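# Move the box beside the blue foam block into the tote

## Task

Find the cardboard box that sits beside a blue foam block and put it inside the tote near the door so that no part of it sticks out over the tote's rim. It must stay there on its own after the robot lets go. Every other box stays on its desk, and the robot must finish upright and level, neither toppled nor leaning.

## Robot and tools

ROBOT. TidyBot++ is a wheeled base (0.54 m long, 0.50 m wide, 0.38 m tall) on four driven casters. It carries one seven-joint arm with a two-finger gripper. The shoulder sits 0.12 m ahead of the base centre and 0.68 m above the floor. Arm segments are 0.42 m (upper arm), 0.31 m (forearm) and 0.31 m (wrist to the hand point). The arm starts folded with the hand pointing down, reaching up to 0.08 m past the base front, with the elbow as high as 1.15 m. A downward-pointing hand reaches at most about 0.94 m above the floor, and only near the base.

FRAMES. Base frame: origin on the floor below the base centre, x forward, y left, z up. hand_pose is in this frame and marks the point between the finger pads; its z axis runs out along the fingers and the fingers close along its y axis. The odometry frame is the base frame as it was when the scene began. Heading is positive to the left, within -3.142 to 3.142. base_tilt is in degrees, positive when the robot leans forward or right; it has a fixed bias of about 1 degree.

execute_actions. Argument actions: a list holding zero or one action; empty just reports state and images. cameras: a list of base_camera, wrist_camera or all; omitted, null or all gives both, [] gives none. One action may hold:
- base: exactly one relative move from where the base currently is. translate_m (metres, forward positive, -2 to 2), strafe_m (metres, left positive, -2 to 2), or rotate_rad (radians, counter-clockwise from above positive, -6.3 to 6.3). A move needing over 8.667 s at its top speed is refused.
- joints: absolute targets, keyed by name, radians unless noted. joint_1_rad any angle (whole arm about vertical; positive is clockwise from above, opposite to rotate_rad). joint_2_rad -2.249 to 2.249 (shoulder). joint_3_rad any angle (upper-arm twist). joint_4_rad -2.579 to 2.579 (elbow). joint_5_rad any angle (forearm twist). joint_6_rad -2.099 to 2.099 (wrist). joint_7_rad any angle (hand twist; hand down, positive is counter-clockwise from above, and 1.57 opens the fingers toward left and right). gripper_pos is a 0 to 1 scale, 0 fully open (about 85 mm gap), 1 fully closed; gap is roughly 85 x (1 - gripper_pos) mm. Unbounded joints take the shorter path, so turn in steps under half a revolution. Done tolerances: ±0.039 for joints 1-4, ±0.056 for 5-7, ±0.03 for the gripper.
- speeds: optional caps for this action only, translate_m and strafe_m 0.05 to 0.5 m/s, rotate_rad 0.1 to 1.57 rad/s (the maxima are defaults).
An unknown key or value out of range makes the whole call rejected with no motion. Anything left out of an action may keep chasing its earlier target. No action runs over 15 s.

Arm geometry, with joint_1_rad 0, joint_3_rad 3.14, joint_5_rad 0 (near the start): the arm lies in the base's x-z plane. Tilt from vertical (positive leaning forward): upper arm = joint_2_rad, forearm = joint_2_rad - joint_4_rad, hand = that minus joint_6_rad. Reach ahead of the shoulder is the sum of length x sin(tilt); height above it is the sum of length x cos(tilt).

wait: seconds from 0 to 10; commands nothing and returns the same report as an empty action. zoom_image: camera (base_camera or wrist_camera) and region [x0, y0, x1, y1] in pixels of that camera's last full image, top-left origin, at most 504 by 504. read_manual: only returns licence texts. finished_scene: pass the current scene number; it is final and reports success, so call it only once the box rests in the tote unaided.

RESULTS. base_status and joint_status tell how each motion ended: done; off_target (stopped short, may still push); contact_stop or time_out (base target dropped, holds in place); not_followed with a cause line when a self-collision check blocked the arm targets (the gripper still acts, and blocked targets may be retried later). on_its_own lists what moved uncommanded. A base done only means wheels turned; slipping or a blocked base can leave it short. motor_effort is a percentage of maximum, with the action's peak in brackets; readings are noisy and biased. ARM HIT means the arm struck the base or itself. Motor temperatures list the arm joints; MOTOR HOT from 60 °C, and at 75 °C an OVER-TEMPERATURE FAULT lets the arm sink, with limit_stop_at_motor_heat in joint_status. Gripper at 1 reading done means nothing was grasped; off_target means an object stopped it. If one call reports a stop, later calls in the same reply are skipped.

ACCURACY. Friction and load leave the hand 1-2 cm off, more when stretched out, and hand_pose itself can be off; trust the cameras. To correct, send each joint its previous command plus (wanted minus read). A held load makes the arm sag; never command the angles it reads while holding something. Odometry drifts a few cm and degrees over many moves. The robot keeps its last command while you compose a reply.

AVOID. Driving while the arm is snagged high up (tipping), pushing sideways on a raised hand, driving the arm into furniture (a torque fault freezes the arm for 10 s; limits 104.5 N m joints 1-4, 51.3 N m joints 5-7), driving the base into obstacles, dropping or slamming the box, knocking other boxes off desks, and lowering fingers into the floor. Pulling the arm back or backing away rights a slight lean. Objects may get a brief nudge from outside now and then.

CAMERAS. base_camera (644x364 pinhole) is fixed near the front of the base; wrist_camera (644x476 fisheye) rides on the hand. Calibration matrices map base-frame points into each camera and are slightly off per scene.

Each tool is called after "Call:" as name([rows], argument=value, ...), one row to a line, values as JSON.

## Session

Call:
execute_actions([
  {"joints":{"joint_2_rad":0,"joint_4_rad":-1.0,"joint_6_rad":-1.0}},
])

Scene clock: 2.77 s.
Motor temperatures (°C, as the motors report them): [35 38 32 33 34 41 43]
base_odometry: x=+0.000 y=+0.000 heading=+0.000 (m, m, rad; odometry frame)
base_tilt: forward=+0.2 right=+0.1 (deg)
base_status: not commanded
joint_positions: joint_1_rad=+0.018 joint_2_rad=-0.017 joint_3_rad=+3.164 joint_4_rad=-1.020 joint_5_rad=-0.045 joint_6_rad=-0.966 joint_7_rad=+1.587 gripper_pos=+0.000
joint_status: all done
motor_effort: joint_1_rad=+0(0) joint_2_rad=-19(20) joint_3_rad=+1(1) joint_4_rad=+18(19) joint_5_rad=+0(0) joint_6_rad=+9(9) joint_7_rad=+0(0) (%)
hand_pose: x=+0.6642 y=-0.0090 z=+1.1507 quat_wxyz=(-0.007, +0.833, -0.010, +0.553) (m; base frame)
pictures: base_camera, wrist_camera
camera_calibration (this result's frames):
wrist_camera: T_world_to_cam=[[0.0502331, -0.998712, 0.00716921, -0.0444118], [-0.356094, -0.0246163, -0.934126, 1.37067], [0.933099, 0.0443711, -0.356871, -0.0682953], [0, 0, 0, 1]] pos_world=[0.554045, -0.00758332, 1.25633]
Images, in order (width x height): base_camera 644x364, wrist_camera 644x476.

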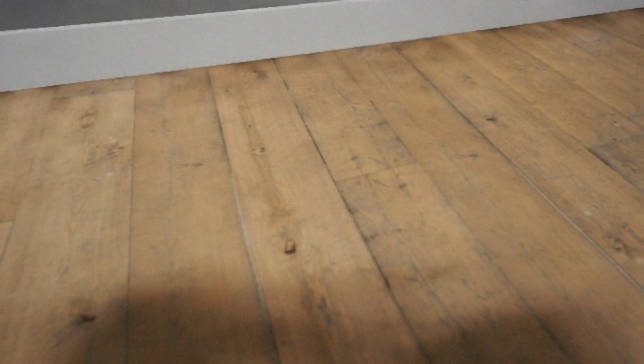

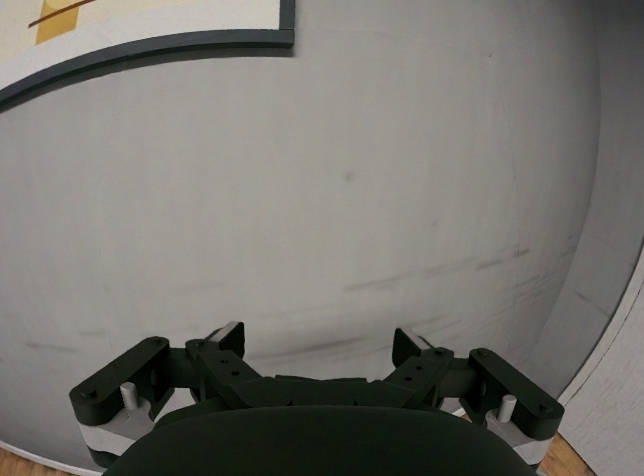

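Call:
execute_actions([
  {"base":{"rotate_rad":-1.6}},
], cameras=["wrist_camera"])

Call:
execute_actions([
  {"base":{"rotate_rad":-1.6}},
], cameras=["wrist_camera"])

Call:
execute_actions([
  {"base":{"rotate_rad":-1.6}},
], cameras=["wrist_camera"])

Scene clock: 5.23 s.
Motor temperatures (°C, as the motors report them): [35 38 32 33 34 41 43]
base_odometry: x=+0.000 y=+0.000 heading=-1.599 (m, m, rad; odometry frame)
base_tilt: forward=+0.2 right=+0.1 (deg)
base_status: done
joint_positions: joint_1_rad=+0.019 joint_2_rad=+0.007 joint_3_rad=+3.169 joint_4_rad=-1.020 joint_5_rad=-0.045 joint_6_rad=-0.966 joint_7_rad=+1.587 gripper_pos=+0.000
joint_status: not commanded
motor_effort: joint_1_rad=+0(2) joint_2_rad=-21(24) joint_3_rad=+0(2) joint_4_rad=+18(18) joint_5_rad=+0(1) joint_6_rad=+9(9) joint_7_rad=+0(0) (%)
hand_pose: x=+0.6751 y=-0.0126 z=+1.1377 quat_wxyz=(-0.006, +0.839, -0.013, +0.543) (m; base frame)
pictures: wrist_camera
camera_calibration (this result's frames):
wrist_camera: T_world_to_cam=[[0.0442949, -0.999003, 0.00558287, -0.0426214], [-0.378332, -0.0219465, -0.92541, 1.3674], [0.924609, 0.0388787, -0.378927, -0.0521567], [0, 0, 0, 1]] pos_world=[0.567446, -0.0105414, 1.24588]
Images, in order (width x height): wrist_camera 644x476.

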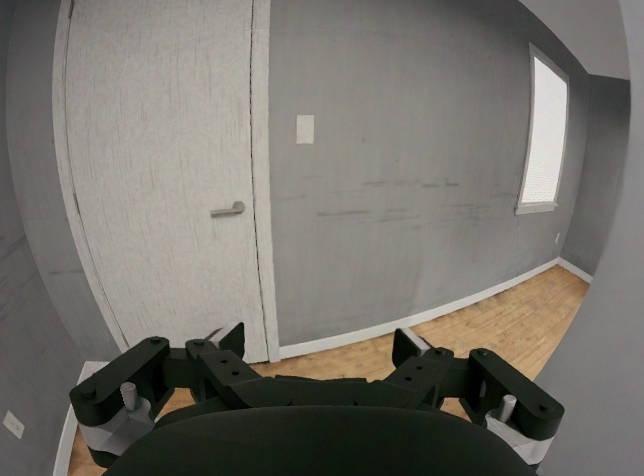

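Scene clock: 7.53 s.
Motor temperatures (°C, as the motors report them): [35 38 32 33 34 41 43]
base_odometry: x=+0.000 y=+0.000 heading=+3.085 (m, m, rad; odometry frame)
base_tilt: forward=+0.2 right=+0.0 (deg)
base_status: done
joint_positions: joint_1_rad=+0.020 joint_2_rad=+0.008 joint_3_rad=+3.169 joint_4_rad=-1.020 joint_5_rad=-0.045 joint_6_rad=-0.966 joint_7_rad=+1.587 gripper_pos=+0.000
joint_status: not commanded
motor_effort: joint_1_rad=+0(3) joint_2_rad=-20(25) joint_3_rad=+0(4) joint_4_rad=+18(18) joint_5_rad=+0(1) joint_6_rad=+10(10) joint_7_rad=+0(0) (%)
hand_pose: x=+0.6755 y=-0.0135 z=+1.1371 quat_wxyz=(-0.005, +0.840, -0.014, +0.543) (m; base frame)
pictures: wrist_camera
camera_calibration (this result's frames):
wrist_camera: T_world_to_cam=[[0.0426689, -0.999074, 0.00551825, -0.0423817], [-0.379378, -0.0213117, -0.924996, 1.36725], [0.924257, 0.0373751, -0.379936, -0.0513714], [0, 0, 0, 1]] pos_world=[0.567994, -0.011284, 1.24542]
Images, in order (width x height): wrist_camera 644x476.

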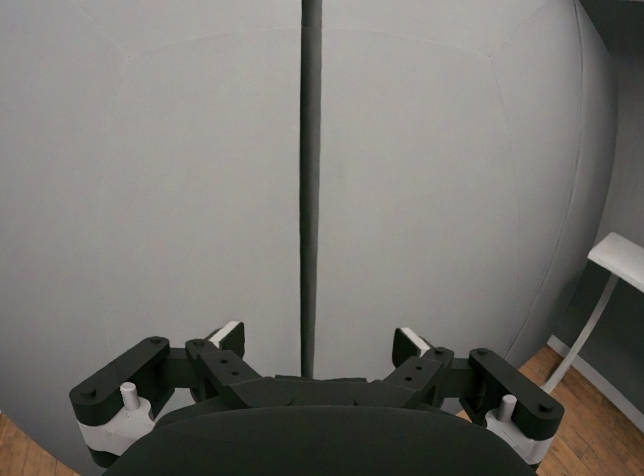

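Scene clock: 9.83 s.
Motor temperatures (°C, as the motors report them): [35 38 32 33 34 41 43]
base_odometry: x=+0.000 y=+0.000 heading=+1.486 (m, m, rad; odometry frame)
base_tilt: forward=+0.2 right=+0.1 (deg)
base_status: done
joint_positions: joint_1_rad=+0.021 joint_2_rad=+0.009 joint_3_rad=+3.169 joint_4_rad=-1.020 joint_5_rad=-0.045 joint_6_rad=-0.966 joint_7_rad=+1.587 gripper_pos=+0.000
joint_status: not commanded
motor_effort: joint_1_rad=+0(3) joint_2_rad=-21(25) joint_3_rad=+1(3) joint_4_rad=+17(18) joint_5_rad=+0(1) joint_6_rad=+10(9) joint_7_rad=+0(1) (%)
hand_pose: x=+0.6758 y=-0.0140 z=+1.1367 quat_wxyz=(-0.005, +0.840, -0.014, +0.543) (m; base frame)
pictures: wrist_camera
camera_calibration (this result's frames):
wrist_camera: T_world_to_cam=[[0.0417788, -0.999112, 0.00547239, -0.0422425], [-0.380092, -0.0209588, -0.924711, 1.36715], [0.924005, 0.0365533, -0.38063, -0.0508193], [0, 0, 0, 1]] pos_world=[0.568364, -0.0116936, 1.2451]
Images, in order (width x height): wrist_camera 644x476.

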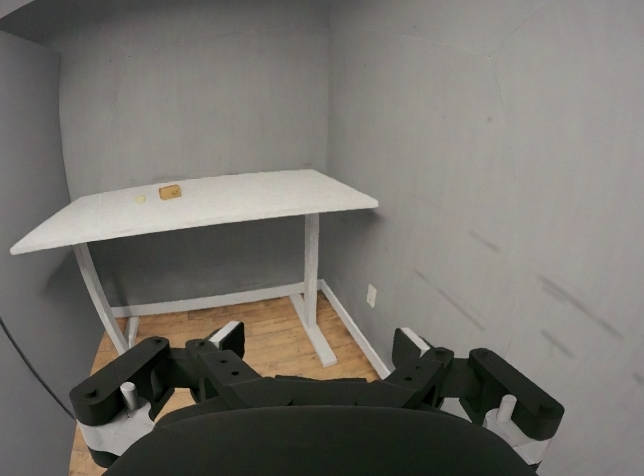

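Call:
execute_actions([
  {"base":{"rotate_rad":2.75}},
], cameras=[])

Call:
execute_actions([
  {"base":{"translate_m":0.9}},
])

Scene clock: 13.37 s.
Motor temperatures (°C, as the motors report them): [35 38 32 33 34 41 43]
base_odometry: x=+0.000 y=+0.000 heading=-2.048 (m, m, rad; odometry frame)
base_tilt: forward=+0.2 right=+0.1 (deg)
base_status: done
joint_positions: joint_1_rad=+0.021 joint_2_rad=+0.009 joint_3_rad=+3.166 joint_4_rad=-1.020 joint_5_rad=-0.045 joint_6_rad=-0.966 joint_7_rad=+1.587 gripper_pos=+0.000
joint_status: not commanded
motor_effort: joint_1_rad=+0(2) joint_2_rad=-21(25) joint_3_rad=+0(2) joint_4_rad=+18(18) joint_5_rad=+0(1) joint_6_rad=+9(10) joint_7_rad=+0(0) (%)
hand_pose: x=+0.6761 y=-0.0125 z=+1.1364 quat_wxyz=(-0.006, +0.840, -0.013, +0.542) (m; base frame)
pictures: none
No camera images: the call's "cameras" was empty. Leave "cameras" out to get every camera's image.

Scene clock: 19.07 s.
Motor temperatures (°C, as the motors report them): [35 38 32 33 34 41 43]
TORQUE WARNING: joint_2_rad reached its warning level (56.7 N m).
base_odometry: x=-0.330 y=-0.642 heading=-2.033 (m, m, rad; odometry frame)
base_tilt: forward=+0.2 right=+0.1 (deg)
base_status: translate_m time_out (by the wheels' count: +0.722 of +0.900)
joint_positions: joint_1_rad=+0.019 joint_2_rad=+0.000 joint_3_rad=+3.166 joint_4_rad=-1.011 joint_5_rad=-0.045 joint_6_rad=-0.974 joint_7_rad=+1.587 gripper_pos=+0.000
joint_status: not commanded
motor_effort: joint_1_rad=+1(9) joint_2_rad=-19(49) joint_3_rad=+2(10) joint_4_rad=+17(23) joint_5_rad=+1(4) joint_6_rad=+9(10) joint_7_rad=+0(0) (%)
hand_pose: x=+0.6707 y=-0.0111 z=+1.1441 quat_wxyz=(-0.006, +0.837, -0.012, +0.547) (m; base frame)
pictures: base_camera, wrist_camera
camera_calibration (this result's frames):
wrist_camera: T_world_to_cam=[[0.0469268, -0.998878, 0.00637353, -0.0436391], [-0.37132, -0.023367, -0.928211, 1.37014], [0.927318, 0.0411913, -0.372, -0.0555036], [0, 0, 0, 1]] pos_world=[0.562278, -0.0092878, 1.25141]
Images, in order (width x height): base_camera 644x364, wrist_camera 644x476.

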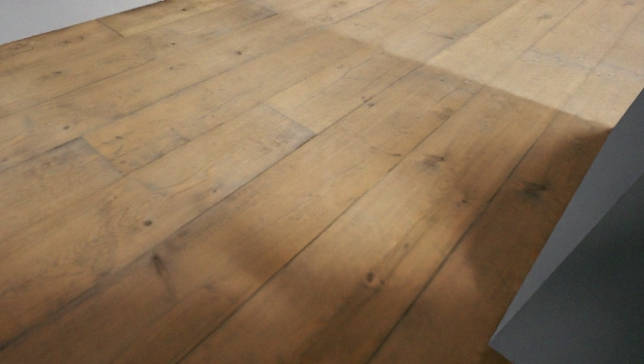

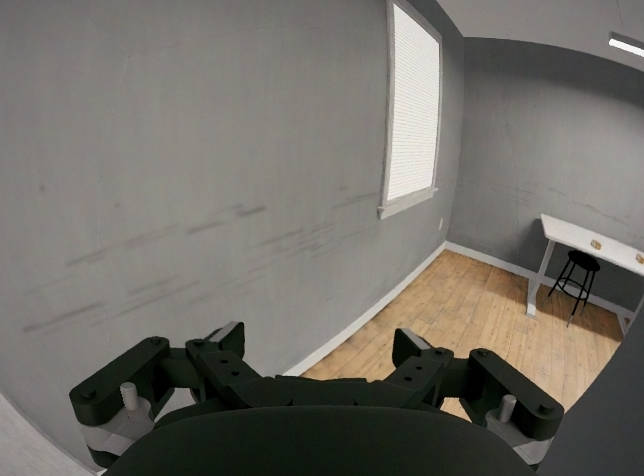

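Call:
execute_actions([
  {"base":{"strafe_m":0.35}},
], cameras=[])

Call:
execute_actions([
  {"base":{"translate_m":0.3}},
], cameras=[])

Call:
execute_actions([
  {"base":{"rotate_rad":-0.6}},
], cameras=[])

Call:
execute_actions([
  {"base":{"translate_m":1.5}},
], cameras=["wrist_camera"])

Scene clock: 21.40 s.
Motor temperatures (°C, as the motors report them): [35 38 32 33 34 41 43]
base_odometry: x=-0.017 y=-0.799 heading=-2.033 (m, m, rad; odometry frame)
base_tilt: forward=+0.2 right=+0.1 (deg)
base_status: done
joint_positions: joint_1_rad=+0.019 joint_2_rad=+0.000 joint_3_rad=+3.163 joint_4_rad=-1.011 joint_5_rad=-0.045 joint_6_rad=-0.974 joint_7_rad=+1.587 gripper_pos=+0.000
joint_status: not commanded
motor_effort: joint_1_rad=+0(3) joint_2_rad=-20(21) joint_3_rad=+1(4) joint_4_rad=+17(18) joint_5_rad=+0(1) joint_6_rad=+10(10) joint_7_rad=-1(1) (%)
hand_pose: x=+0.6707 y=-0.0097 z=+1.1440 quat_wxyz=(-0.007, +0.837, -0.011, +0.547) (m; base frame)
pictures: none
No camera images: the call's "cameras" was empty. Leave "cameras" out to get every camera's image.

Scene clock: 23.40 s.
Motor temperatures (°C, as the motors report them): [35 38 32 33 34 41 43]
base_odometry: x=-0.150 y=-1.067 heading=-2.033 (m, m, rad; odometry frame)
base_tilt: forward=+0.2 right=+0.1 (deg)
base_status: done
joint_positions: joint_1_rad=+0.019 joint_2_rad=+0.007 joint_3_rad=+3.163 joint_4_rad=-1.011 joint_5_rad=-0.045 joint_6_rad=-0.974 joint_7_rad=+1.587 gripper_pos=+0.000
joint_status: not commanded
motor_effort: joint_1_rad=+0(2) joint_2_rad=-21(24) joint_3_rad=+1(1) joint_4_rad=+18(18) joint_5_rad=+0(1) joint_6_rad=+9(10) joint_7_rad=-1(0) (%)
hand_pose: x=+0.6736 y=-0.0097 z=+1.1405 quat_wxyz=(-0.007, +0.839, -0.011, +0.544) (m; base frame)
pictures: none
No camera images: the call's "cameras" was empty. Leave "cameras" out to get every camera's image.

Scene clock: 24.93 s.
Motor temperatures (°C, as the motors report them): [35 38 32 33 34 41 43]
base_odometry: x=-0.150 y=-1.067 heading=-2.632 (m, m, rad; odometry frame)
base_tilt: forward=+0.2 right=+0.1 (deg)
base_status: done
joint_positions: joint_1_rad=+0.020 joint_2_rad=+0.007 joint_3_rad=+3.168 joint_4_rad=-1.011 joint_5_rad=-0.045 joint_6_rad=-0.974 joint_7_rad=+1.587 gripper_pos=+0.000
joint_status: not commanded
motor_effort: joint_1_rad=+0(3) joint_2_rad=-21(22) joint_3_rad=+1(4) joint_4_rad=+17(18) joint_5_rad=+0(1) joint_6_rad=+9(9) joint_7_rad=-1(0) (%)
hand_pose: x=+0.6736 y=-0.0127 z=+1.1405 quat_wxyz=(-0.005, +0.839, -0.013, +0.544) (m; base frame)
pictures: none
No camera images: the call's "cameras" was empty. Leave "cameras" out to get every camera's image.

Scene clock: 29.23 s.
Motor temperatures (°C, as the motors report them): [35 38 32 33 34 41 43]
base_odometry: x=-1.461 y=-1.798 heading=-2.633 (m, m, rad; odometry frame)
base_tilt: forward=+0.2 right=+0.1 (deg)
base_status: done
joint_positions: joint_1_rad=+0.020 joint_2_rad=+0.003 joint_3_rad=+3.168 joint_4_rad=-1.011 joint_5_rad=-0.045 joint_6_rad=-0.975 joint_7_rad=+1.587 gripper_pos=+0.000
joint_status: not commanded
motor_effort: joint_1_rad=+0(1) joint_2_rad=-21(23) joint_3_rad=+1(1) joint_4_rad=+18(19) joint_5_rad=+0(0) joint_6_rad=+9(10) joint_7_rad=+0(0) (%)
hand_pose: x=+0.6719 y=-0.0126 z=+1.1424 quat_wxyz=(-0.005, +0.838, -0.013, +0.545) (m; base frame)
pictures: wrist_camera
camera_calibration (this result's frames):
wrist_camera: T_world_to_cam=[[0.0442932, -0.999, 0.00615493, -0.0431601], [-0.374563, -0.0223182, -0.926933, 1.36971], [0.926143, 0.0387515, -0.375177, -0.0527333], [0, 0, 0, 1]] pos_world=[0.563791, -0.0105041, 1.25011]
Images, in order (width x height): wrist_camera 644x476.

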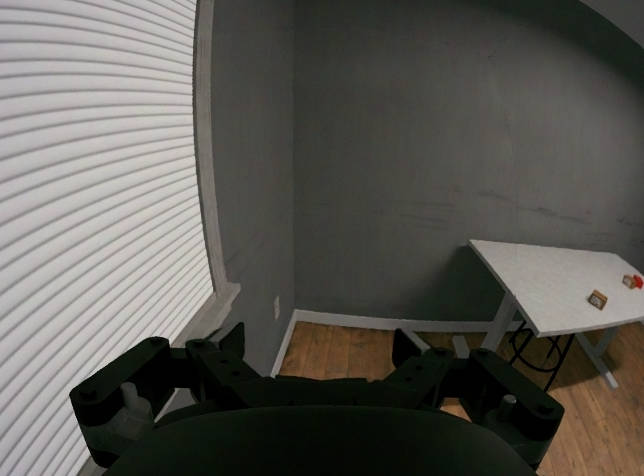

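Red there; check the third desk.

Call:
execute_actions([
  {"base":{"strafe_m":-1.3}},
], cameras=[])

Call:
execute_actions([
  {"base":{"rotate_rad":-1.65}},
], cameras=["wrist_camera"])

Scene clock: 33.37 s.
Motor temperatures (°C, as the motors report them): [35 38 32 33 34 41 43]
base_odometry: x=-2.094 y=-0.663 heading=-2.633 (m, m, rad; odometry frame)
base_tilt: forward=+0.2 right=+0.1 (deg)
base_status: done
joint_positions: joint_1_rad=+0.020 joint_2_rad=+0.003 joint_3_rad=+3.167 joint_4_rad=-1.011 joint_5_rad=-0.045 joint_6_rad=-0.975 joint_7_rad=+1.587 gripper_pos=+0.000
joint_status: not commanded
motor_effort: joint_1_rad=-1(2) joint_2_rad=-20(22) joint_3_rad=+0(2) joint_4_rad=+18(18) joint_5_rad=+0(1) joint_6_rad=+9(10) joint_7_rad=-1(1) (%)
hand_pose: x=+0.6719 y=-0.0123 z=+1.1424 quat_wxyz=(-0.006, +0.838, -0.013, +0.545) (m; base frame)
pictures: none
No camera images: the call's "cameras" was empty. Leave "cameras" out to get every camera's image.

Scene clock: 35.70 s.
Motor temperatures (°C, as the motors report them): [35 38 32 34 34 41 43]
base_odometry: x=-2.094 y=-0.663 heading=+2.002 (m, m, rad; odometry frame)
base_tilt: forward=+0.2 right=+0.1 (deg)
base_status: done
joint_positions: joint_1_rad=+0.020 joint_2_rad=+0.007 joint_3_rad=+3.169 joint_4_rad=-1.011 joint_5_rad=-0.045 joint_6_rad=-0.975 joint_7_rad=+1.587 gripper_pos=+0.000
joint_status: not commanded
motor_effort: joint_1_rad=+0(3) joint_2_rad=-20(24) joint_3_rad=+1(4) joint_4_rad=+18(19) joint_5_rad=+0(1) joint_6_rad=+9(10) joint_7_rad=-1(0) (%)
hand_pose: x=+0.6735 y=-0.0135 z=+1.1404 quat_wxyz=(-0.005, +0.839, -0.014, +0.544) (m; base frame)
pictures: wrist_camera
camera_calibration (this result's frames):
wrist_camera: T_world_to_cam=[[0.0427706, -0.999067, 0.00593164, -0.0428259], [-0.377931, -0.0216747, -0.92558, 1.36919], [0.924845, 0.0373458, -0.378506, -0.0502836], [0, 0, 0, 1]] pos_world=[0.565796, -0.0112312, 1.24852]
Images, in order (width x height): wrist_camera 644x476.

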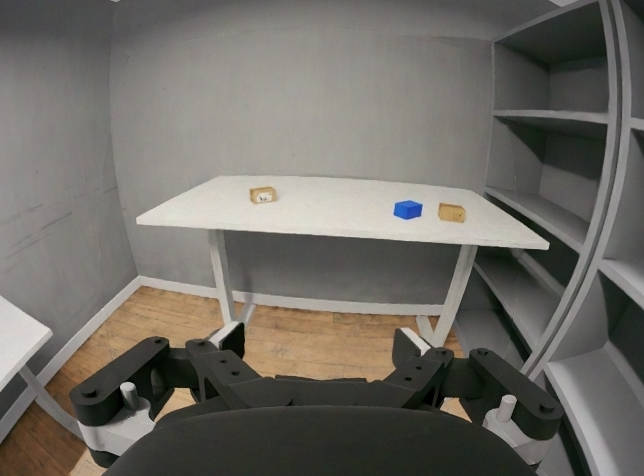

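Call:
execute_actions([
  {"base":{"strafe_m":-0.4},"joints":{"joint_4_rad":-0.7,"joint_6_rad":-1.5}},
], cameras=[])

Call:
execute_actions([
  {"base":{"translate_m":0.4}},
])

Scene clock: 38.17 s.
Motor temperatures (°C, as the motors report them): [35 38 32 34 34 41 43]
base_odometry: x=-1.731 y=-0.496 heading=+2.001 (m, m, rad; odometry frame)
base_tilt: forward=+0.2 right=+0.1 (deg)
base_status: done
joint_positions: joint_1_rad=+0.020 joint_2_rad=+0.003 joint_3_rad=+3.168 joint_4_rad=-0.720 joint_5_rad=-0.045 joint_6_rad=-1.470 joint_7_rad=+1.587 gripper_pos=+0.000
joint_status: all done
motor_effort: joint_1_rad=+0(2) joint_2_rad=-17(23) joint_3_rad=+0(3) joint_4_rad=+14(18) joint_5_rad=-1(1) joint_6_rad=+8(10) joint_7_rad=+0(0) (%)
hand_pose: x=+0.5813 y=-0.0065 z=+1.1573 quat_wxyz=(-0.006, +0.889, -0.005, +0.457) (m; base frame)
pictures: none
No camera images: the call's "cameras" was empty. Leave "cameras" out to get every camera's image.

Scene clock: 40.43 s.
Motor temperatures (°C, as the motors report them): [35 38 32 34 34 41 43]
base_odometry: x=-1.897 y=-0.132 heading=+2.000 (m, m, rad; odometry frame)
base_tilt: forward=+0.2 right=+0.1 (deg)
base_status: done
joint_positions: joint_1_rad=+0.020 joint_2_rad=+0.008 joint_3_rad=+3.168 joint_4_rad=-0.719 joint_5_rad=-0.045 joint_6_rad=-1.471 joint_7_rad=+1.587 gripper_pos=+0.000
joint_status: not commanded
motor_effort: joint_1_rad=+0(1) joint_2_rad=-17(21) joint_3_rad=+1(0) joint_4_rad=+14(15) joint_5_rad=-1(1) joint_6_rad=+9(9) joint_7_rad=+0(0) (%)
hand_pose: x=+0.5835 y=-0.0065 z=+1.1553 quat_wxyz=(-0.006, +0.890, -0.005, +0.455) (m; base frame)
pictures: base_camera, wrist_camera
camera_calibration (this result's frames):
wrist_camera: T_world_to_cam=[[0.0610261, -0.998136, -0.000131737, -0.0357092], [-0.557421, -0.0339713, -0.829535, 1.34281], [0.827984, 0.0506967, -0.558455, 0.302869], [0, 0, 0, 1]] pos_world=[0.499918, -0.00538025, 1.28304]
Images, in order (width x height): base_camera 644x364, wrist_camera 644x476.

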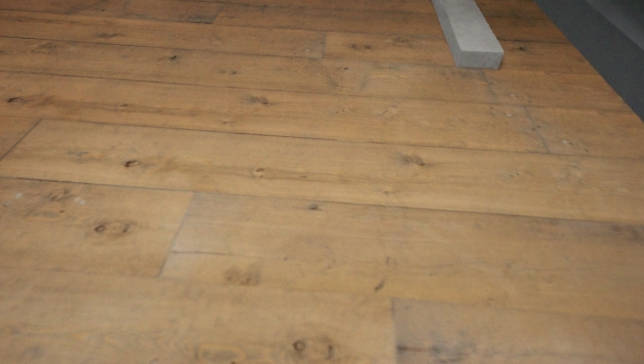

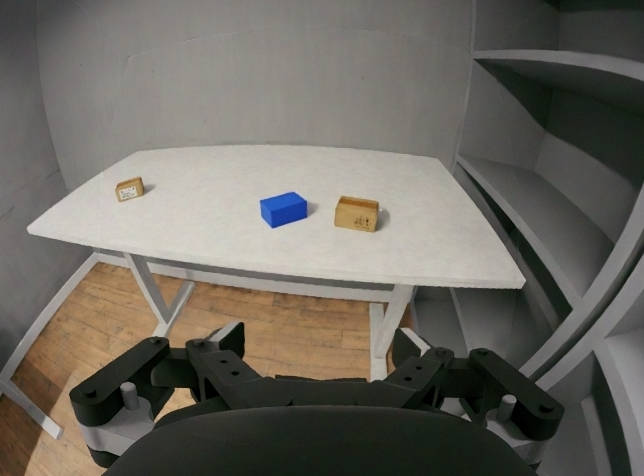

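Call:
execute_actions([
  {"base":{"strafe_m":0.2},"joints":{"joint_2_rad":0.1,"joint_4_rad":-1.0,"joint_5_rad":0.98,"joint_6_rad":-1.78,"joint_7_rad":0.0}},
], cameras=[])

Call:
execute_actions([
  {"base":{"translate_m":0.42}},
])

Scene clock: 44.97 s.
Motor temperatures (°C, as the motors report them): [35 38 32 34 34 41 43]
base_odometry: x=-2.079 y=-0.216 heading=+2.000 (m, m, rad; odometry frame)
base_tilt: forward=+0.2 right=+0.1 (deg)
base_status: done
joint_positions: joint_1_rad=+0.020 joint_2_rad=+0.088 joint_3_rad=+3.166 joint_4_rad=-0.980 joint_5_rad=+0.948 joint_6_rad=-1.750 joint_7_rad=+0.008 gripper_pos=+0.000
joint_status: all done
motor_effort: joint_1_rad=+0(2) joint_2_rad=-19(21) joint_3_rad=+1(1) joint_4_rad=+14(15) joint_5_rad=+7(6) joint_6_rad=+4(8) joint_7_rad=+0(0) (%)
hand_pose: x=+0.4581 y=-0.2622 z=+1.0695 quat_wxyz=(+0.214, +0.499, -0.738, +0.401) (m; base frame)
pictures: none
No camera images: the call's "cameras" was empty. Leave "cameras" out to get every camera's image.

Scene clock: 47.17 s.
Motor temperatures (°C, as the motors report them): [35 38 32 34 34 41 43]
base_odometry: x=-2.255 y=+0.166 heading=+2.001 (m, m, rad; odometry frame)
base_tilt: forward=+0.2 right=+0.1 (deg)
base_status: done
joint_positions: joint_1_rad=+0.020 joint_2_rad=+0.105 joint_3_rad=+3.166 joint_4_rad=-0.981 joint_5_rad=+0.948 joint_6_rad=-1.750 joint_7_rad=+0.008 gripper_pos=+0.000
joint_status: not commanded
motor_effort: joint_1_rad=+0(2) joint_2_rad=-20(24) joint_3_rad=+1(1) joint_4_rad=+14(15) joint_5_rad=+7(7) joint_6_rad=+4(5) joint_7_rad=+0(0) (%)
hand_pose: x=+0.4642 y=-0.2624 z=+1.0635 quat_wxyz=(+0.220, +0.503, -0.736, +0.396) (m; base frame)
pictures: base_camera, wrist_camera
camera_calibration (this result's frames):
wrist_camera: T_world_to_cam=[[-0.929848, 0.116162, -0.349127, 0.839653], [0.353408, 0.54603, -0.759574, 0.846395], [0.102401, -0.829673, -0.548778, 0.458853], [0, 0, 0, 1]] pos_world=[0.43464, -0.178995, 1.18785]
Images, in order (width x height): base_camera 644x364, wrist_camera 644x476.

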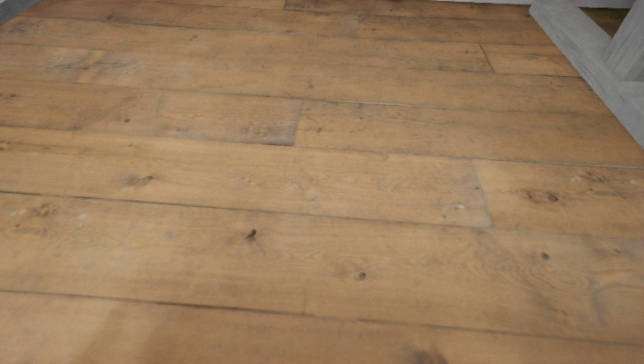

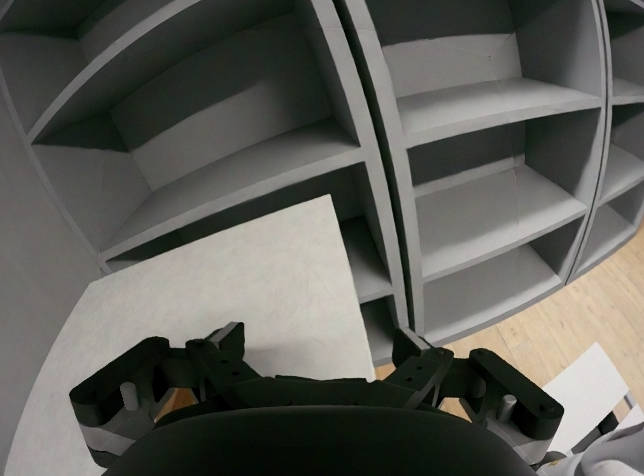

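Call:
execute_actions([
  {"base":{"strafe_m":0.1}},
], cameras=[])

Call:
execute_actions([
  {"base":{"translate_m":0.08}},
], cameras=["wrist_camera"])

Scene clock: 48.63 s.
Motor temperatures (°C, as the motors report them): [35 38 32 34 34 41 43]
base_odometry: x=-2.346 y=+0.125 heading=+2.001 (m, m, rad; odometry frame)
base_tilt: forward=+0.2 right=+0.1 (deg)
base_status: done
joint_positions: joint_1_rad=+0.020 joint_2_rad=+0.105 joint_3_rad=+3.165 joint_4_rad=-0.981 joint_5_rad=+0.948 joint_6_rad=-1.750 joint_7_rad=+0.008 gripper_pos=+0.000
joint_status: not commanded
motor_effort: joint_1_rad=+1(3) joint_2_rad=-20(22) joint_3_rad=+2(3) joint_4_rad=+14(14) joint_5_rad=+7(7) joint_6_rad=+4(4) joint_7_rad=+0(1) (%)
hand_pose: x=+0.4645 y=-0.2620 z=+1.0634 quat_wxyz=(+0.220, +0.503, -0.736, +0.396) (m; base frame)
pictures: none
No camera images: the call's "cameras" was empty. Leave "cameras" out to get every camera's image.

Scene clock: 49.90 s.
Motor temperatures (°C, as the motors report them): [35 38 32 34 34 41 43]
base_odometry: x=-2.379 y=+0.198 heading=+2.001 (m, m, rad; odometry frame)
base_tilt: forward=+0.2 right=+0.1 (deg)
base_status: done
joint_positions: joint_1_rad=+0.020 joint_2_rad=+0.106 joint_3_rad=+3.165 joint_4_rad=-0.981 joint_5_rad=+0.948 joint_6_rad=-1.750 joint_7_rad=+0.008 gripper_pos=+0.000
joint_status: not commanded
motor_effort: joint_1_rad=+0(2) joint_2_rad=-20(24) joint_3_rad=+1(1) joint_4_rad=+14(15) joint_5_rad=+6(8) joint_6_rad=+4(5) joint_7_rad=-1(1) (%)
hand_pose: x=+0.4649 y=-0.2620 z=+1.0628 quat_wxyz=(+0.221, +0.503, -0.735, +0.396) (m; base frame)
pictures: wrist_camera
camera_calibration (this result's frames):
wrist_camera: T_world_to_cam=[[-0.93067, 0.115565, -0.347129, 0.838092], [0.351404, 0.546432, -0.760215, 0.847179], [0.101828, -0.829492, -0.549158, 0.45939], [0, 0, 0, 1]] pos_world=[0.435506, -0.17872, 1.18724]
Images, in order (width x height): wrist_camera 644x476.

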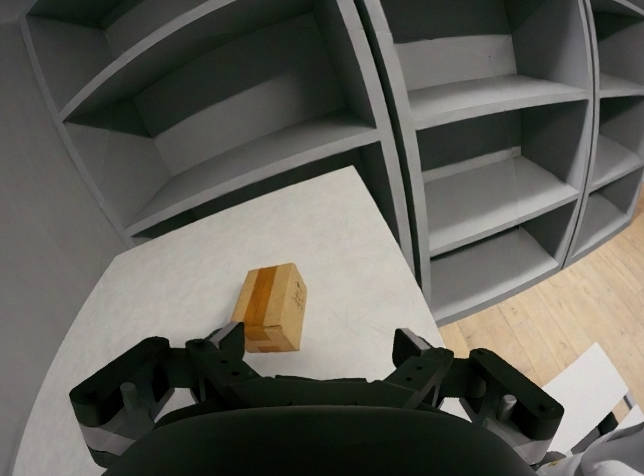

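Call:
execute_actions([
  {"base":{"translate_m":0.06}},
], cameras=["wrist_camera"])

Call:
execute_actions([
  {"base":{"strafe_m":-0.08},"joints":{"joint_2_rad":0.16}},
], cameras=["wrist_camera"])

Scene clock: 51.27 s.
Motor temperatures (°C, as the motors report them): [35 39 32 34 34 41 43]
base_odometry: x=-2.405 y=+0.252 heading=+2.001 (m, m, rad; odometry frame)
base_tilt: forward=+0.2 right=+0.1 (deg)
base_status: done
joint_positions: joint_1_rad=+0.020 joint_2_rad=+0.106 joint_3_rad=+3.165 joint_4_rad=-0.982 joint_5_rad=+0.948 joint_6_rad=-1.751 joint_7_rad=+0.008 gripper_pos=+0.000
joint_status: not commanded
motor_effort: joint_1_rad=+0(1) joint_2_rad=-20(24) joint_3_rad=+1(2) joint_4_rad=+14(15) joint_5_rad=+7(7) joint_6_rad=+4(5) joint_7_rad=+0(0) (%)
hand_pose: x=+0.4648 y=-0.2620 z=+1.0628 quat_wxyz=(+0.221, +0.503, -0.735, +0.396) (m; base frame)
pictures: wrist_camera
camera_calibration (this result's frames):
wrist_camera: T_world_to_cam=[[-0.930694, 0.115613, -0.347048, 0.837919], [0.351363, 0.546441, -0.760228, 0.84724], [0.101749, -0.829479, -0.549191, 0.459474], [0, 0, 0, 1]] pos_world=[0.435406, -0.178717, 1.18723]
Images, in order (width x height): wrist_camera 644x476.

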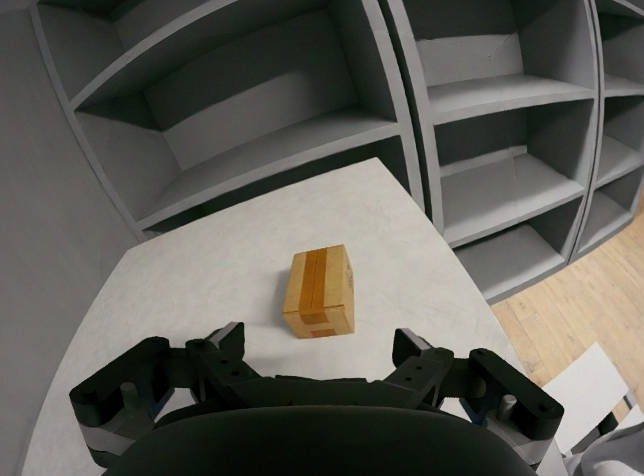

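Scene clock: 52.43 s.
Motor temperatures (°C, as the motors report them): [35 39 32 34 34 41 43]
base_odometry: x=-2.332 y=+0.286 heading=+2.001 (m, m, rad; odometry frame)
base_tilt: forward=+0.2 right=+0.1 (deg)
base_status: done
joint_positions: joint_1_rad=+0.020 joint_2_rad=+0.156 joint_3_rad=+3.165 joint_4_rad=-0.982 joint_5_rad=+0.948 joint_6_rad=-1.751 joint_7_rad=+0.008 gripper_pos=+0.000
joint_status: all done
motor_effort: joint_1_rad=-1(3) joint_2_rad=-22(25) joint_3_rad=+1(3) joint_4_rad=+14(15) joint_5_rad=+7(8) joint_6_rad=+3(5) joint_7_rad=+0(0) (%)
hand_pose: x=+0.4834 y=-0.2624 z=+1.0445 quat_wxyz=(+0.240, +0.513, -0.730, +0.382) (m; base frame)
pictures: wrist_camera
camera_calibration (this result's frames):
wrist_camera: T_world_to_cam=[[-0.947127, 0.116082, -0.299124, 0.806984], [0.312315, 0.54723, -0.77653, 0.863083], [0.0735485, -0.828894, -0.55455, 0.46659], [0, 0, 0, 1]] pos_world=[0.460445, -0.179227, 1.17035]
Images, in order (width x height): wrist_camera 644x476.

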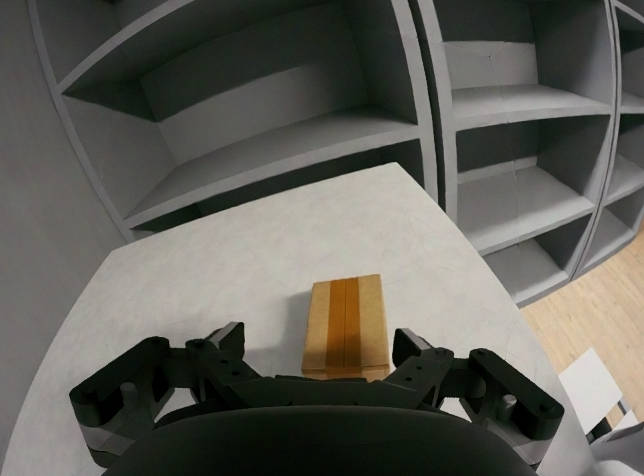

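Shift back slightly, lower a bit more, then close.

Call:
execute_actions([
  {"base":{"translate_m":-0.035},"joints":{"joint_2_rad":0.22}},
], cameras=["wrist_camera"])

Call:
execute_actions([
  {"base":{"strafe_m":-0.03}},
], cameras=[])

Call:
execute_actions([
  {"joints":{"gripper_pos":1}},
], cameras=["wrist_camera"])

Scene clock: 53.43 s.
Motor temperatures (°C, as the motors report them): [35 39 32 34 34 41 43]
base_odometry: x=-2.317 y=+0.254 heading=+2.001 (m, m, rad; odometry frame)
base_tilt: forward=+0.2 right=+0.1 (deg)
base_status: done
joint_positions: joint_1_rad=+0.020 joint_2_rad=+0.206 joint_3_rad=+3.165 joint_4_rad=-0.983 joint_5_rad=+0.948 joint_6_rad=-1.751 joint_7_rad=+0.008 gripper_pos=+0.000
joint_status: all done
motor_effort: joint_1_rad=+0(1) joint_2_rad=-24(26) joint_3_rad=+2(2) joint_4_rad=+14(15) joint_5_rad=+7(8) joint_6_rad=+3(3) joint_7_rad=+0(0) (%)
hand_pose: x=+0.5011 y=-0.2628 z=+1.0252 quat_wxyz=(+0.258, +0.523, -0.724, +0.369) (m; base frame)
pictures: wrist_camera
camera_calibration (this result's frames):
wrist_camera: T_world_to_cam=[[-0.96116, 0.116461, -0.250218, 0.774981], [0.272296, 0.548052, -0.790882, 0.877766], [0.0450249, -0.828297, -0.558477, 0.472784], [0, 0, 0, 1]] pos_world=[0.484582, -0.179711, 1.15216]
Images, in order (width x height): wrist_camera 644x476.

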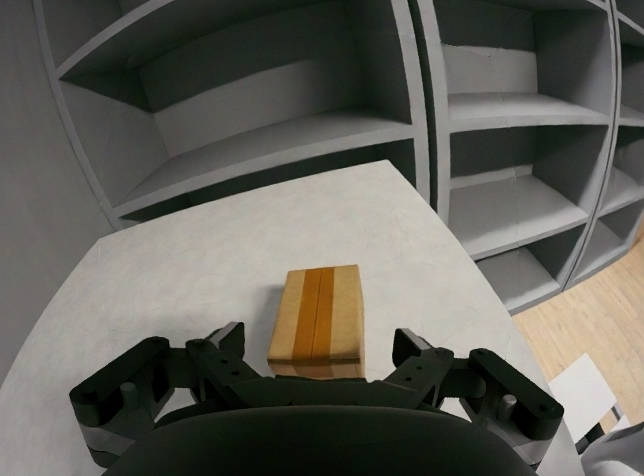

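Scene clock: 54.27 s.
Motor temperatures (°C, as the motors report them): [35 39 32 34 34 41 43]
base_odometry: x=-2.290 y=+0.266 heading=+2.001 (m, m, rad; odometry frame)
base_tilt: forward=+0.2 right=+0.1 (deg)
base_status: done
joint_positions: joint_1_rad=+0.021 joint_2_rad=+0.207 joint_3_rad=+3.165 joint_4_rad=-0.983 joint_5_rad=+0.948 joint_6_rad=-1.751 joint_7_rad=+0.008 gripper_pos=+0.000
joint_status: not commanded
motor_effort: joint_1_rad=+0(3) joint_2_rad=-24(26) joint_3_rad=+2(4) joint_4_rad=+14(15) joint_5_rad=+7(8) joint_6_rad=+3(4) joint_7_rad=+0(0) (%)
hand_pose: x=+0.5013 y=-0.2630 z=+1.0248 quat_wxyz=(+0.258, +0.523, -0.724, +0.368) (m; base frame)
pictures: none
No camera images: the call's "cameras" was empty. Leave "cameras" out to get every camera's image.

Scene clock: 55.37 s.
Motor temperatures (°C, as the motors report them): [35 39 32 34 34 41 43]
base_odometry: x=-2.290 y=+0.266 heading=+2.001 (m, m, rad; odometry frame)
base_tilt: forward=+0.2 right=+0.1 (deg)
base_status: not commanded
joint_positions: joint_1_rad=+0.021 joint_2_rad=+0.207 joint_3_rad=+3.165 joint_4_rad=-0.983 joint_5_rad=+0.948 joint_6_rad=-1.751 joint_7_rad=+0.008 gripper_pos=+0.999
joint_status: all done
motor_effort: joint_1_rad=+0(0) joint_2_rad=-24(25) joint_3_rad=+1(2) joint_4_rad=+14(14) joint_5_rad=+7(8) joint_6_rad=+3(3) joint_7_rad=+0(0) (%)
hand_pose: x=+0.5012 y=-0.2629 z=+1.0247 quat_wxyz=(+0.258, +0.523, -0.724, +0.368) (m; base frame)
pictures: wrist_camera
camera_calibration (this result's frames):
wrist_camera: T_world_to_cam=[[-0.961373, 0.117291, -0.249007, 0.774074], [0.271765, 0.547935, -0.791145, 0.878007], [0.0436458, -0.828257, -0.558646, 0.473262], [0, 0, 0, 1]] pos_world=[0.484906, -0.1799, 1.15177]
Images, in order (width x height): wrist_camera 644x476.

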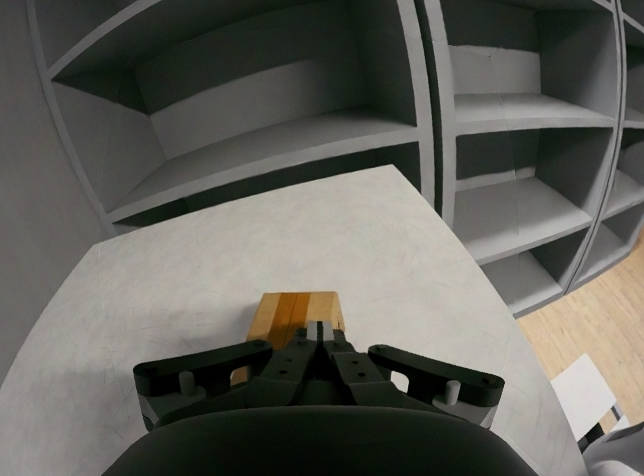

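Call:
execute_actions([
  {"base":{"strafe_m":0.05},"joints":{"gripper_pos":0}},
], cameras=[])

Call:
execute_actions([
  {"joints":{"joint_2_rad":0.3}},
], cameras=["wrist_camera"])

Call:
execute_actions([
  {"joints":{"gripper_pos":1}},
], cameras=["wrist_camera"])

Scene clock: 56.70 s.
Motor temperatures (°C, as the motors report them): [35 39 32 34 34 41 43]
base_odometry: x=-2.335 y=+0.245 heading=+2.001 (m, m, rad; odometry frame)
base_tilt: forward=+0.2 right=+0.1 (deg)
base_status: done
joint_positions: joint_1_rad=+0.020 joint_2_rad=+0.209 joint_3_rad=+3.165 joint_4_rad=-0.983 joint_5_rad=+0.948 joint_6_rad=-1.751 joint_7_rad=+0.008 gripper_pos=+0.000
joint_status: all done
motor_effort: joint_1_rad=+0(4) joint_2_rad=-24(26) joint_3_rad=+2(3) joint_4_rad=+14(15) joint_5_rad=+7(8) joint_6_rad=+3(3) joint_7_rad=-1(0) (%)
hand_pose: x=+0.5022 y=-0.2625 z=+1.0240 quat_wxyz=(+0.259, +0.524, -0.723, +0.368) (m; base frame)
pictures: none
No camera images: the call's "cameras" was empty. Leave "cameras" out to get every camera's image.

Scene clock: 57.83 s.
Motor temperatures (°C, as the motors report them): [35 39 32 34 34 41 43]
base_odometry: x=-2.335 y=+0.245 heading=+2.001 (m, m, rad; odometry frame)
base_tilt: forward=+0.2 right=+0.1 (deg)
base_status: not commanded
joint_positions: joint_1_rad=+0.020 joint_2_rad=+0.298 joint_3_rad=+3.165 joint_4_rad=-0.984 joint_5_rad=+0.948 joint_6_rad=-1.751 joint_7_rad=+0.008 gripper_pos=+0.000
joint_status: all done
motor_effort: joint_1_rad=+0(1) joint_2_rad=-27(31) joint_3_rad=+2(2) joint_4_rad=+14(15) joint_5_rad=+7(7) joint_6_rad=+2(3) joint_7_rad=+0(1) (%)
hand_pose: x=+0.5307 y=-0.2630 z=+0.9881 quat_wxyz=(+0.290, +0.540, -0.711, +0.343) (m; base frame)
pictures: wrist_camera
camera_calibration (this result's frames):
wrist_camera: T_world_to_cam=[[-0.980199, 0.116591, -0.16005, 0.715227], [0.197904, 0.549823, -0.811498, 0.90085], [-0.00661418, -0.827104, -0.56201, 0.48171], [0, 0, 0, 1]] pos_world=[0.525969, -0.180273, 1.11624]
Images, in order (width x height): wrist_camera 644x476.

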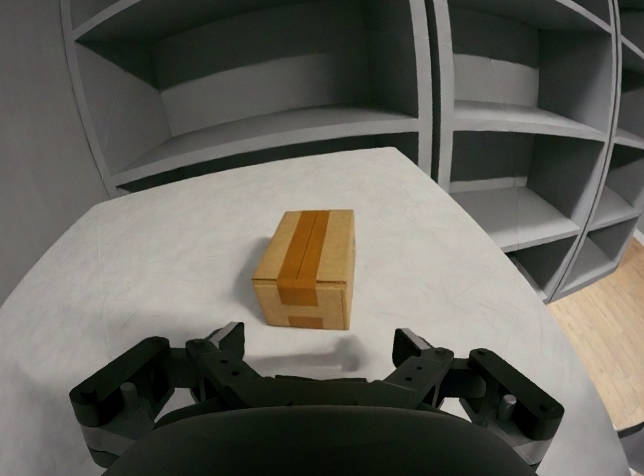

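Scene clock: 58.93 s.
Motor temperatures (°C, as the motors report them): [35 39 32 34 34 41 43]
base_odometry: x=-2.335 y=+0.245 heading=+2.001 (m, m, rad; odometry frame)
base_tilt: forward=+0.2 right=+0.1 (deg)
base_status: not commanded
joint_positions: joint_1_rad=+0.020 joint_2_rad=+0.295 joint_3_rad=+3.165 joint_4_rad=-0.984 joint_5_rad=+0.952 joint_6_rad=-1.754 joint_7_rad=+0.008 gripper_pos=+0.999
joint_status: all done
motor_effort: joint_1_rad=+0(2) joint_2_rad=-28(29) joint_3_rad=+2(2) joint_4_rad=+14(15) joint_5_rad=+7(7) joint_6_rad=+2(3) joint_7_rad=-1(1) (%)
hand_pose: x=+0.5288 y=-0.2634 z=+0.9896 quat_wxyz=(+0.291, +0.539, -0.712, +0.344) (m; base frame)
pictures: wrist_camera
camera_calibration (this result's frames):
wrist_camera: T_world_to_cam=[[-0.97975, 0.119447, -0.160695, 0.714844], [0.200019, 0.547417, -0.812605, 0.901951], [-0.00909641, -0.828292, -0.560223, 0.481488], [0, 0, 0, 1]] pos_world=[0.52434, -0.180317, 1.11754]
Images, in order (width x height): wrist_camera 644x476.

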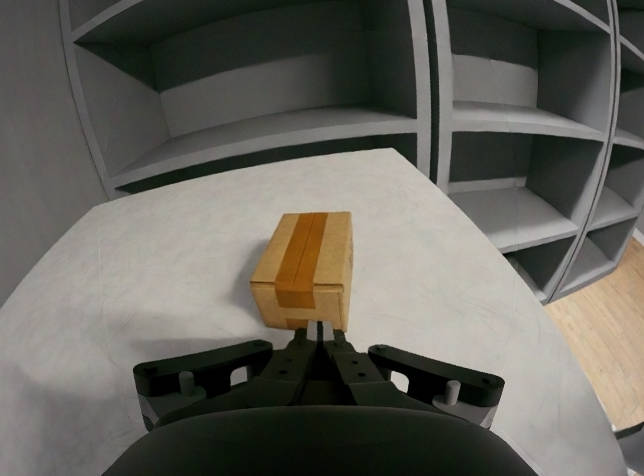

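Now low enough but short; open and slide in.

Call:
execute_actions([
  {"joints":{"gripper_pos":0},"base":{"translate_m":0.015}},
], cameras=[])

Call:
execute_actions([
  {"base":{"strafe_m":-0.06}},
], cameras=["wrist_camera"])

Call:
execute_actions([
  {"joints":{"gripper_pos":1}},
], cameras=["wrist_camera"])

Scene clock: 60.23 s.
Motor temperatures (°C, as the motors report them): [35 39 32 34 34 41 43]
base_odometry: x=-2.341 y=+0.259 heading=+2.001 (m, m, rad; odometry frame)
base_tilt: forward=+0.2 right=+0.1 (deg)
base_status: done
joint_positions: joint_1_rad=+0.020 joint_2_rad=+0.299 joint_3_rad=+3.165 joint_4_rad=-0.985 joint_5_rad=+0.957 joint_6_rad=-1.754 joint_7_rad=+0.008 gripper_pos=+0.000
joint_status: all done
motor_effort: joint_1_rad=+0(2) joint_2_rad=-28(31) joint_3_rad=+2(2) joint_4_rad=+15(15) joint_5_rad=+8(7) joint_6_rad=+2(4) joint_7_rad=+0(0) (%)
hand_pose: x=+0.5294 y=-0.2644 z=+0.9889 quat_wxyz=(+0.295, +0.538, -0.711, +0.344) (m; base frame)
pictures: none
No camera images: the call's "cameras" was empty. Leave "cameras" out to get every camera's image.

Scene clock: 61.27 s.
Motor temperatures (°C, as the motors report them): [35 39 32 34 34 41 43]
base_odometry: x=-2.286 y=+0.284 heading=+2.002 (m, m, rad; odometry frame)
base_tilt: forward=+0.2 right=+0.1 (deg)
base_status: done
joint_positions: joint_1_rad=+0.020 joint_2_rad=+0.299 joint_3_rad=+3.165 joint_4_rad=-0.986 joint_5_rad=+0.957 joint_6_rad=-1.754 joint_7_rad=+0.008 gripper_pos=+0.000
joint_status: not commanded
motor_effort: joint_1_rad=+0(3) joint_2_rad=-28(30) joint_3_rad=+2(3) joint_4_rad=+15(15) joint_5_rad=+7(7) joint_6_rad=+2(3) joint_7_rad=+0(1) (%)
hand_pose: x=+0.5293 y=-0.2644 z=+0.9890 quat_wxyz=(+0.295, +0.538, -0.711, +0.344) (m; base frame)
pictures: wrist_camera
camera_calibration (this result's frames):
wrist_camera: T_world_to_cam=[[-0.980418, 0.120307, -0.155906, 0.711179], [0.196453, 0.542536, -0.816738, 0.906652], [-0.0136747, -0.831373, -0.555547, 0.477275], [0, 0, 0, 1]] pos_world=[0.525665, -0.180658, 1.11652]
Images, in order (width x height): wrist_camera 644x476.

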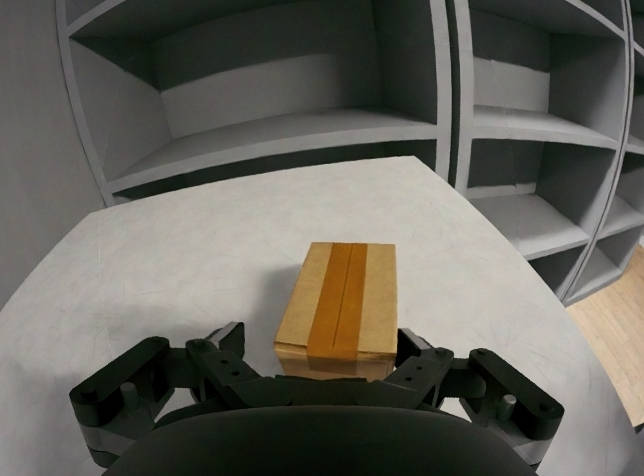

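Scene clock: 62.37 s.
Motor temperatures (°C, as the motors report them): [35 39 32 34 34 41 43]
base_odometry: x=-2.287 y=+0.284 heading=+2.002 (m, m, rad; odometry frame)
base_tilt: forward=+0.2 right=+0.1 (deg)
base_status: not commanded
joint_positions: joint_1_rad=+0.020 joint_2_rad=+0.297 joint_3_rad=+3.165 joint_4_rad=-0.986 joint_5_rad=+0.961 joint_6_rad=-1.754 joint_7_rad=+0.008 gripper_pos=+0.323
joint_status: gripper_pos off_target (ended at +0.323, target +1.000)
motor_effort: joint_1_rad=+0(3) joint_2_rad=-27(29) joint_3_rad=+2(3) joint_4_rad=+14(15) joint_5_rad=+7(9) joint_6_rad=+3(2) joint_7_rad=+0(1) (%)
hand_pose: x=+0.5284 y=-0.2649 z=+0.9904 quat_wxyz=(+0.296, +0.537, -0.711, +0.345) (m; base frame)
pictures: wrist_camera
camera_calibration (this result's frames):
wrist_camera: T_world_to_cam=[[-0.98013, 0.1207, -0.157406, 0.711997], [0.197879, 0.539957, -0.818102, 0.908127], [-0.0137525, -0.832994, -0.553112, 0.474789], [0, 0, 0, 1]] pos_world=[0.52468, -0.180791, 1.11762]
Images, in order (width x height): wrist_camera 644x476.

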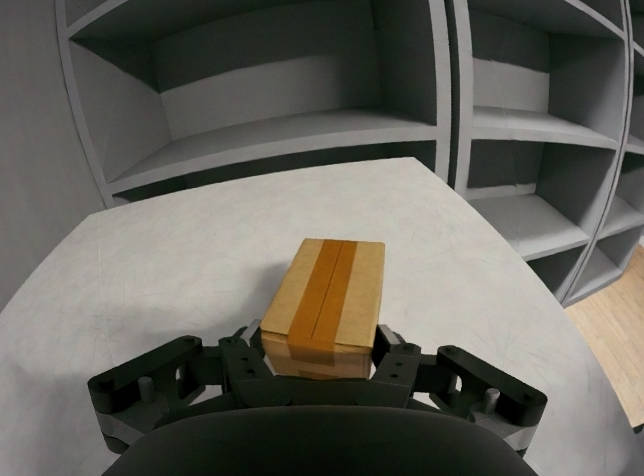

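Call:
execute_actions([
  {"joints":{"joint_2_rad":0.0}},
], cameras=[])

Call:
execute_actions([
  {"base":{"translate_m":-0.6}},
], cameras=[])

Call:
execute_actions([
  {"base":{"rotate_rad":-2.64},"joints":{"joint_2_rad":-0.2,"joint_4_rad":-1.7,"joint_5_rad":0,"joint_6_rad":-0.7,"joint_7_rad":1.57}},
], cameras=["wrist_camera"])

Call:
execute_actions([
  {"base":{"translate_m":1.9}},
], cameras=[])

Call:
execute_actions([
  {"base":{"rotate_rad":1.2}},
])

Scene clock: 65.63 s.
Motor temperatures (°C, as the motors report them): [35 39 32 33 34 41 43]
base_odometry: x=-2.287 y=+0.284 heading=+2.002 (m, m, rad; odometry frame)
base_tilt: forward=+0.2 right=+0.1 (deg)
base_status: not commanded
joint_positions: joint_1_rad=+0.020 joint_2_rad=-0.003 joint_3_rad=+3.165 joint_4_rad=-0.987 joint_5_rad=+0.961 joint_6_rad=-1.754 joint_7_rad=+0.008 gripper_pos=+0.323
joint_status: all done
motor_effort: joint_1_rad=+0(0) joint_2_rad=-16(31) joint_3_rad=+1(2) joint_4_rad=+14(16) joint_5_rad=+7(9) joint_6_rad=+5(6) joint_7_rad=+0(0) (%)
hand_pose: x=+0.4188 y=-0.2628 z=+1.0987 quat_wxyz=(+0.188, +0.479, -0.746, +0.423) (m; base frame)
pictures: none
No camera images: the call's "cameras" was empty. Leave "cameras" out to get every camera's image.

Scene clock: 68.13 s.
Motor temperatures (°C, as the motors report them): [35 39 32 33 34 41 43]
base_odometry: x=-2.036 y=-0.261 heading=+2.002 (m, m, rad; odometry frame)
base_tilt: forward=+0.2 right=+0.1 (deg)
base_status: done
joint_positions: joint_1_rad=+0.020 joint_2_rad=+0.001 joint_3_rad=+3.165 joint_4_rad=-0.987 joint_5_rad=+0.961 joint_6_rad=-1.754 joint_7_rad=+0.008 gripper_pos=+0.323
joint_status: not commanded
motor_effort: joint_1_rad=+0(1) joint_2_rad=-16(19) joint_3_rad=+1(2) joint_4_rad=+14(15) joint_5_rad=+7(9) joint_6_rad=+5(6) joint_7_rad=-1(1) (%)
hand_pose: x=+0.4203 y=-0.2628 z=+1.0976 quat_wxyz=(+0.190, +0.480, -0.745, +0.423) (m; base frame)
pictures: none
No camera images: the call's "cameras" was empty. Leave "cameras" out to get every camera's image.

Scene clock: 73.93 s.
Motor temperatures (°C, as the motors report them): [36 39 32 34 34 41 43]
base_odometry: x=-2.048 y=-0.243 heading=-0.336 (m, m, rad; odometry frame)
base_tilt: forward=+0.2 right=+0.0 (deg)
base_status: rotate_rad time_out (by the wheels' count: -2.338 of -2.640)
joint_positions: joint_1_rad=-0.201 joint_2_rad=-0.186 joint_3_rad=+2.930 joint_4_rad=-1.693 joint_5_rad=-0.172 joint_6_rad=-0.718 joint_7_rad=+1.603 gripper_pos=+0.374
joint_status: joint_5_rad off_target (ended at -0.172, target +0.000); the others done
on_its_own: gripper_pos moved +0.051 toward your old target +1.000
motor_effort: joint_1_rad=+39(51) joint_2_rad=-17(21) joint_3_rad=+46(60) joint_4_rad=+19(24) joint_5_rad=+24(35) joint_6_rad=+11(17) joint_7_rad=-6(8) (%)
hand_pose: x=+0.5423 y=+0.2341 z=+0.9248 quat_wxyz=(-0.143, +0.879, +0.173, +0.420) (m; base frame)
pictures: wrist_camera
camera_calibration (this result's frames):
wrist_camera: T_world_to_cam=[[0.482396, -0.871104, -0.0920415, 0.0336813], [-0.542182, -0.214403, -0.812447, 1.15499], [0.687992, 0.441824, -0.575724, 0.196405], [0, 0, 0, 1]] pos_world=[0.474844, 0.190197, 1.05455]
Images, in order (width x height): wrist_camera 644x476.

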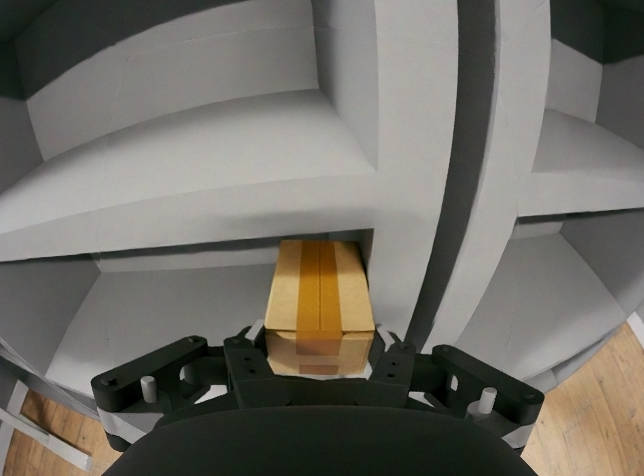

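not run: a stop came earlier in this reply.

not run: a stop came earlier in this reply.


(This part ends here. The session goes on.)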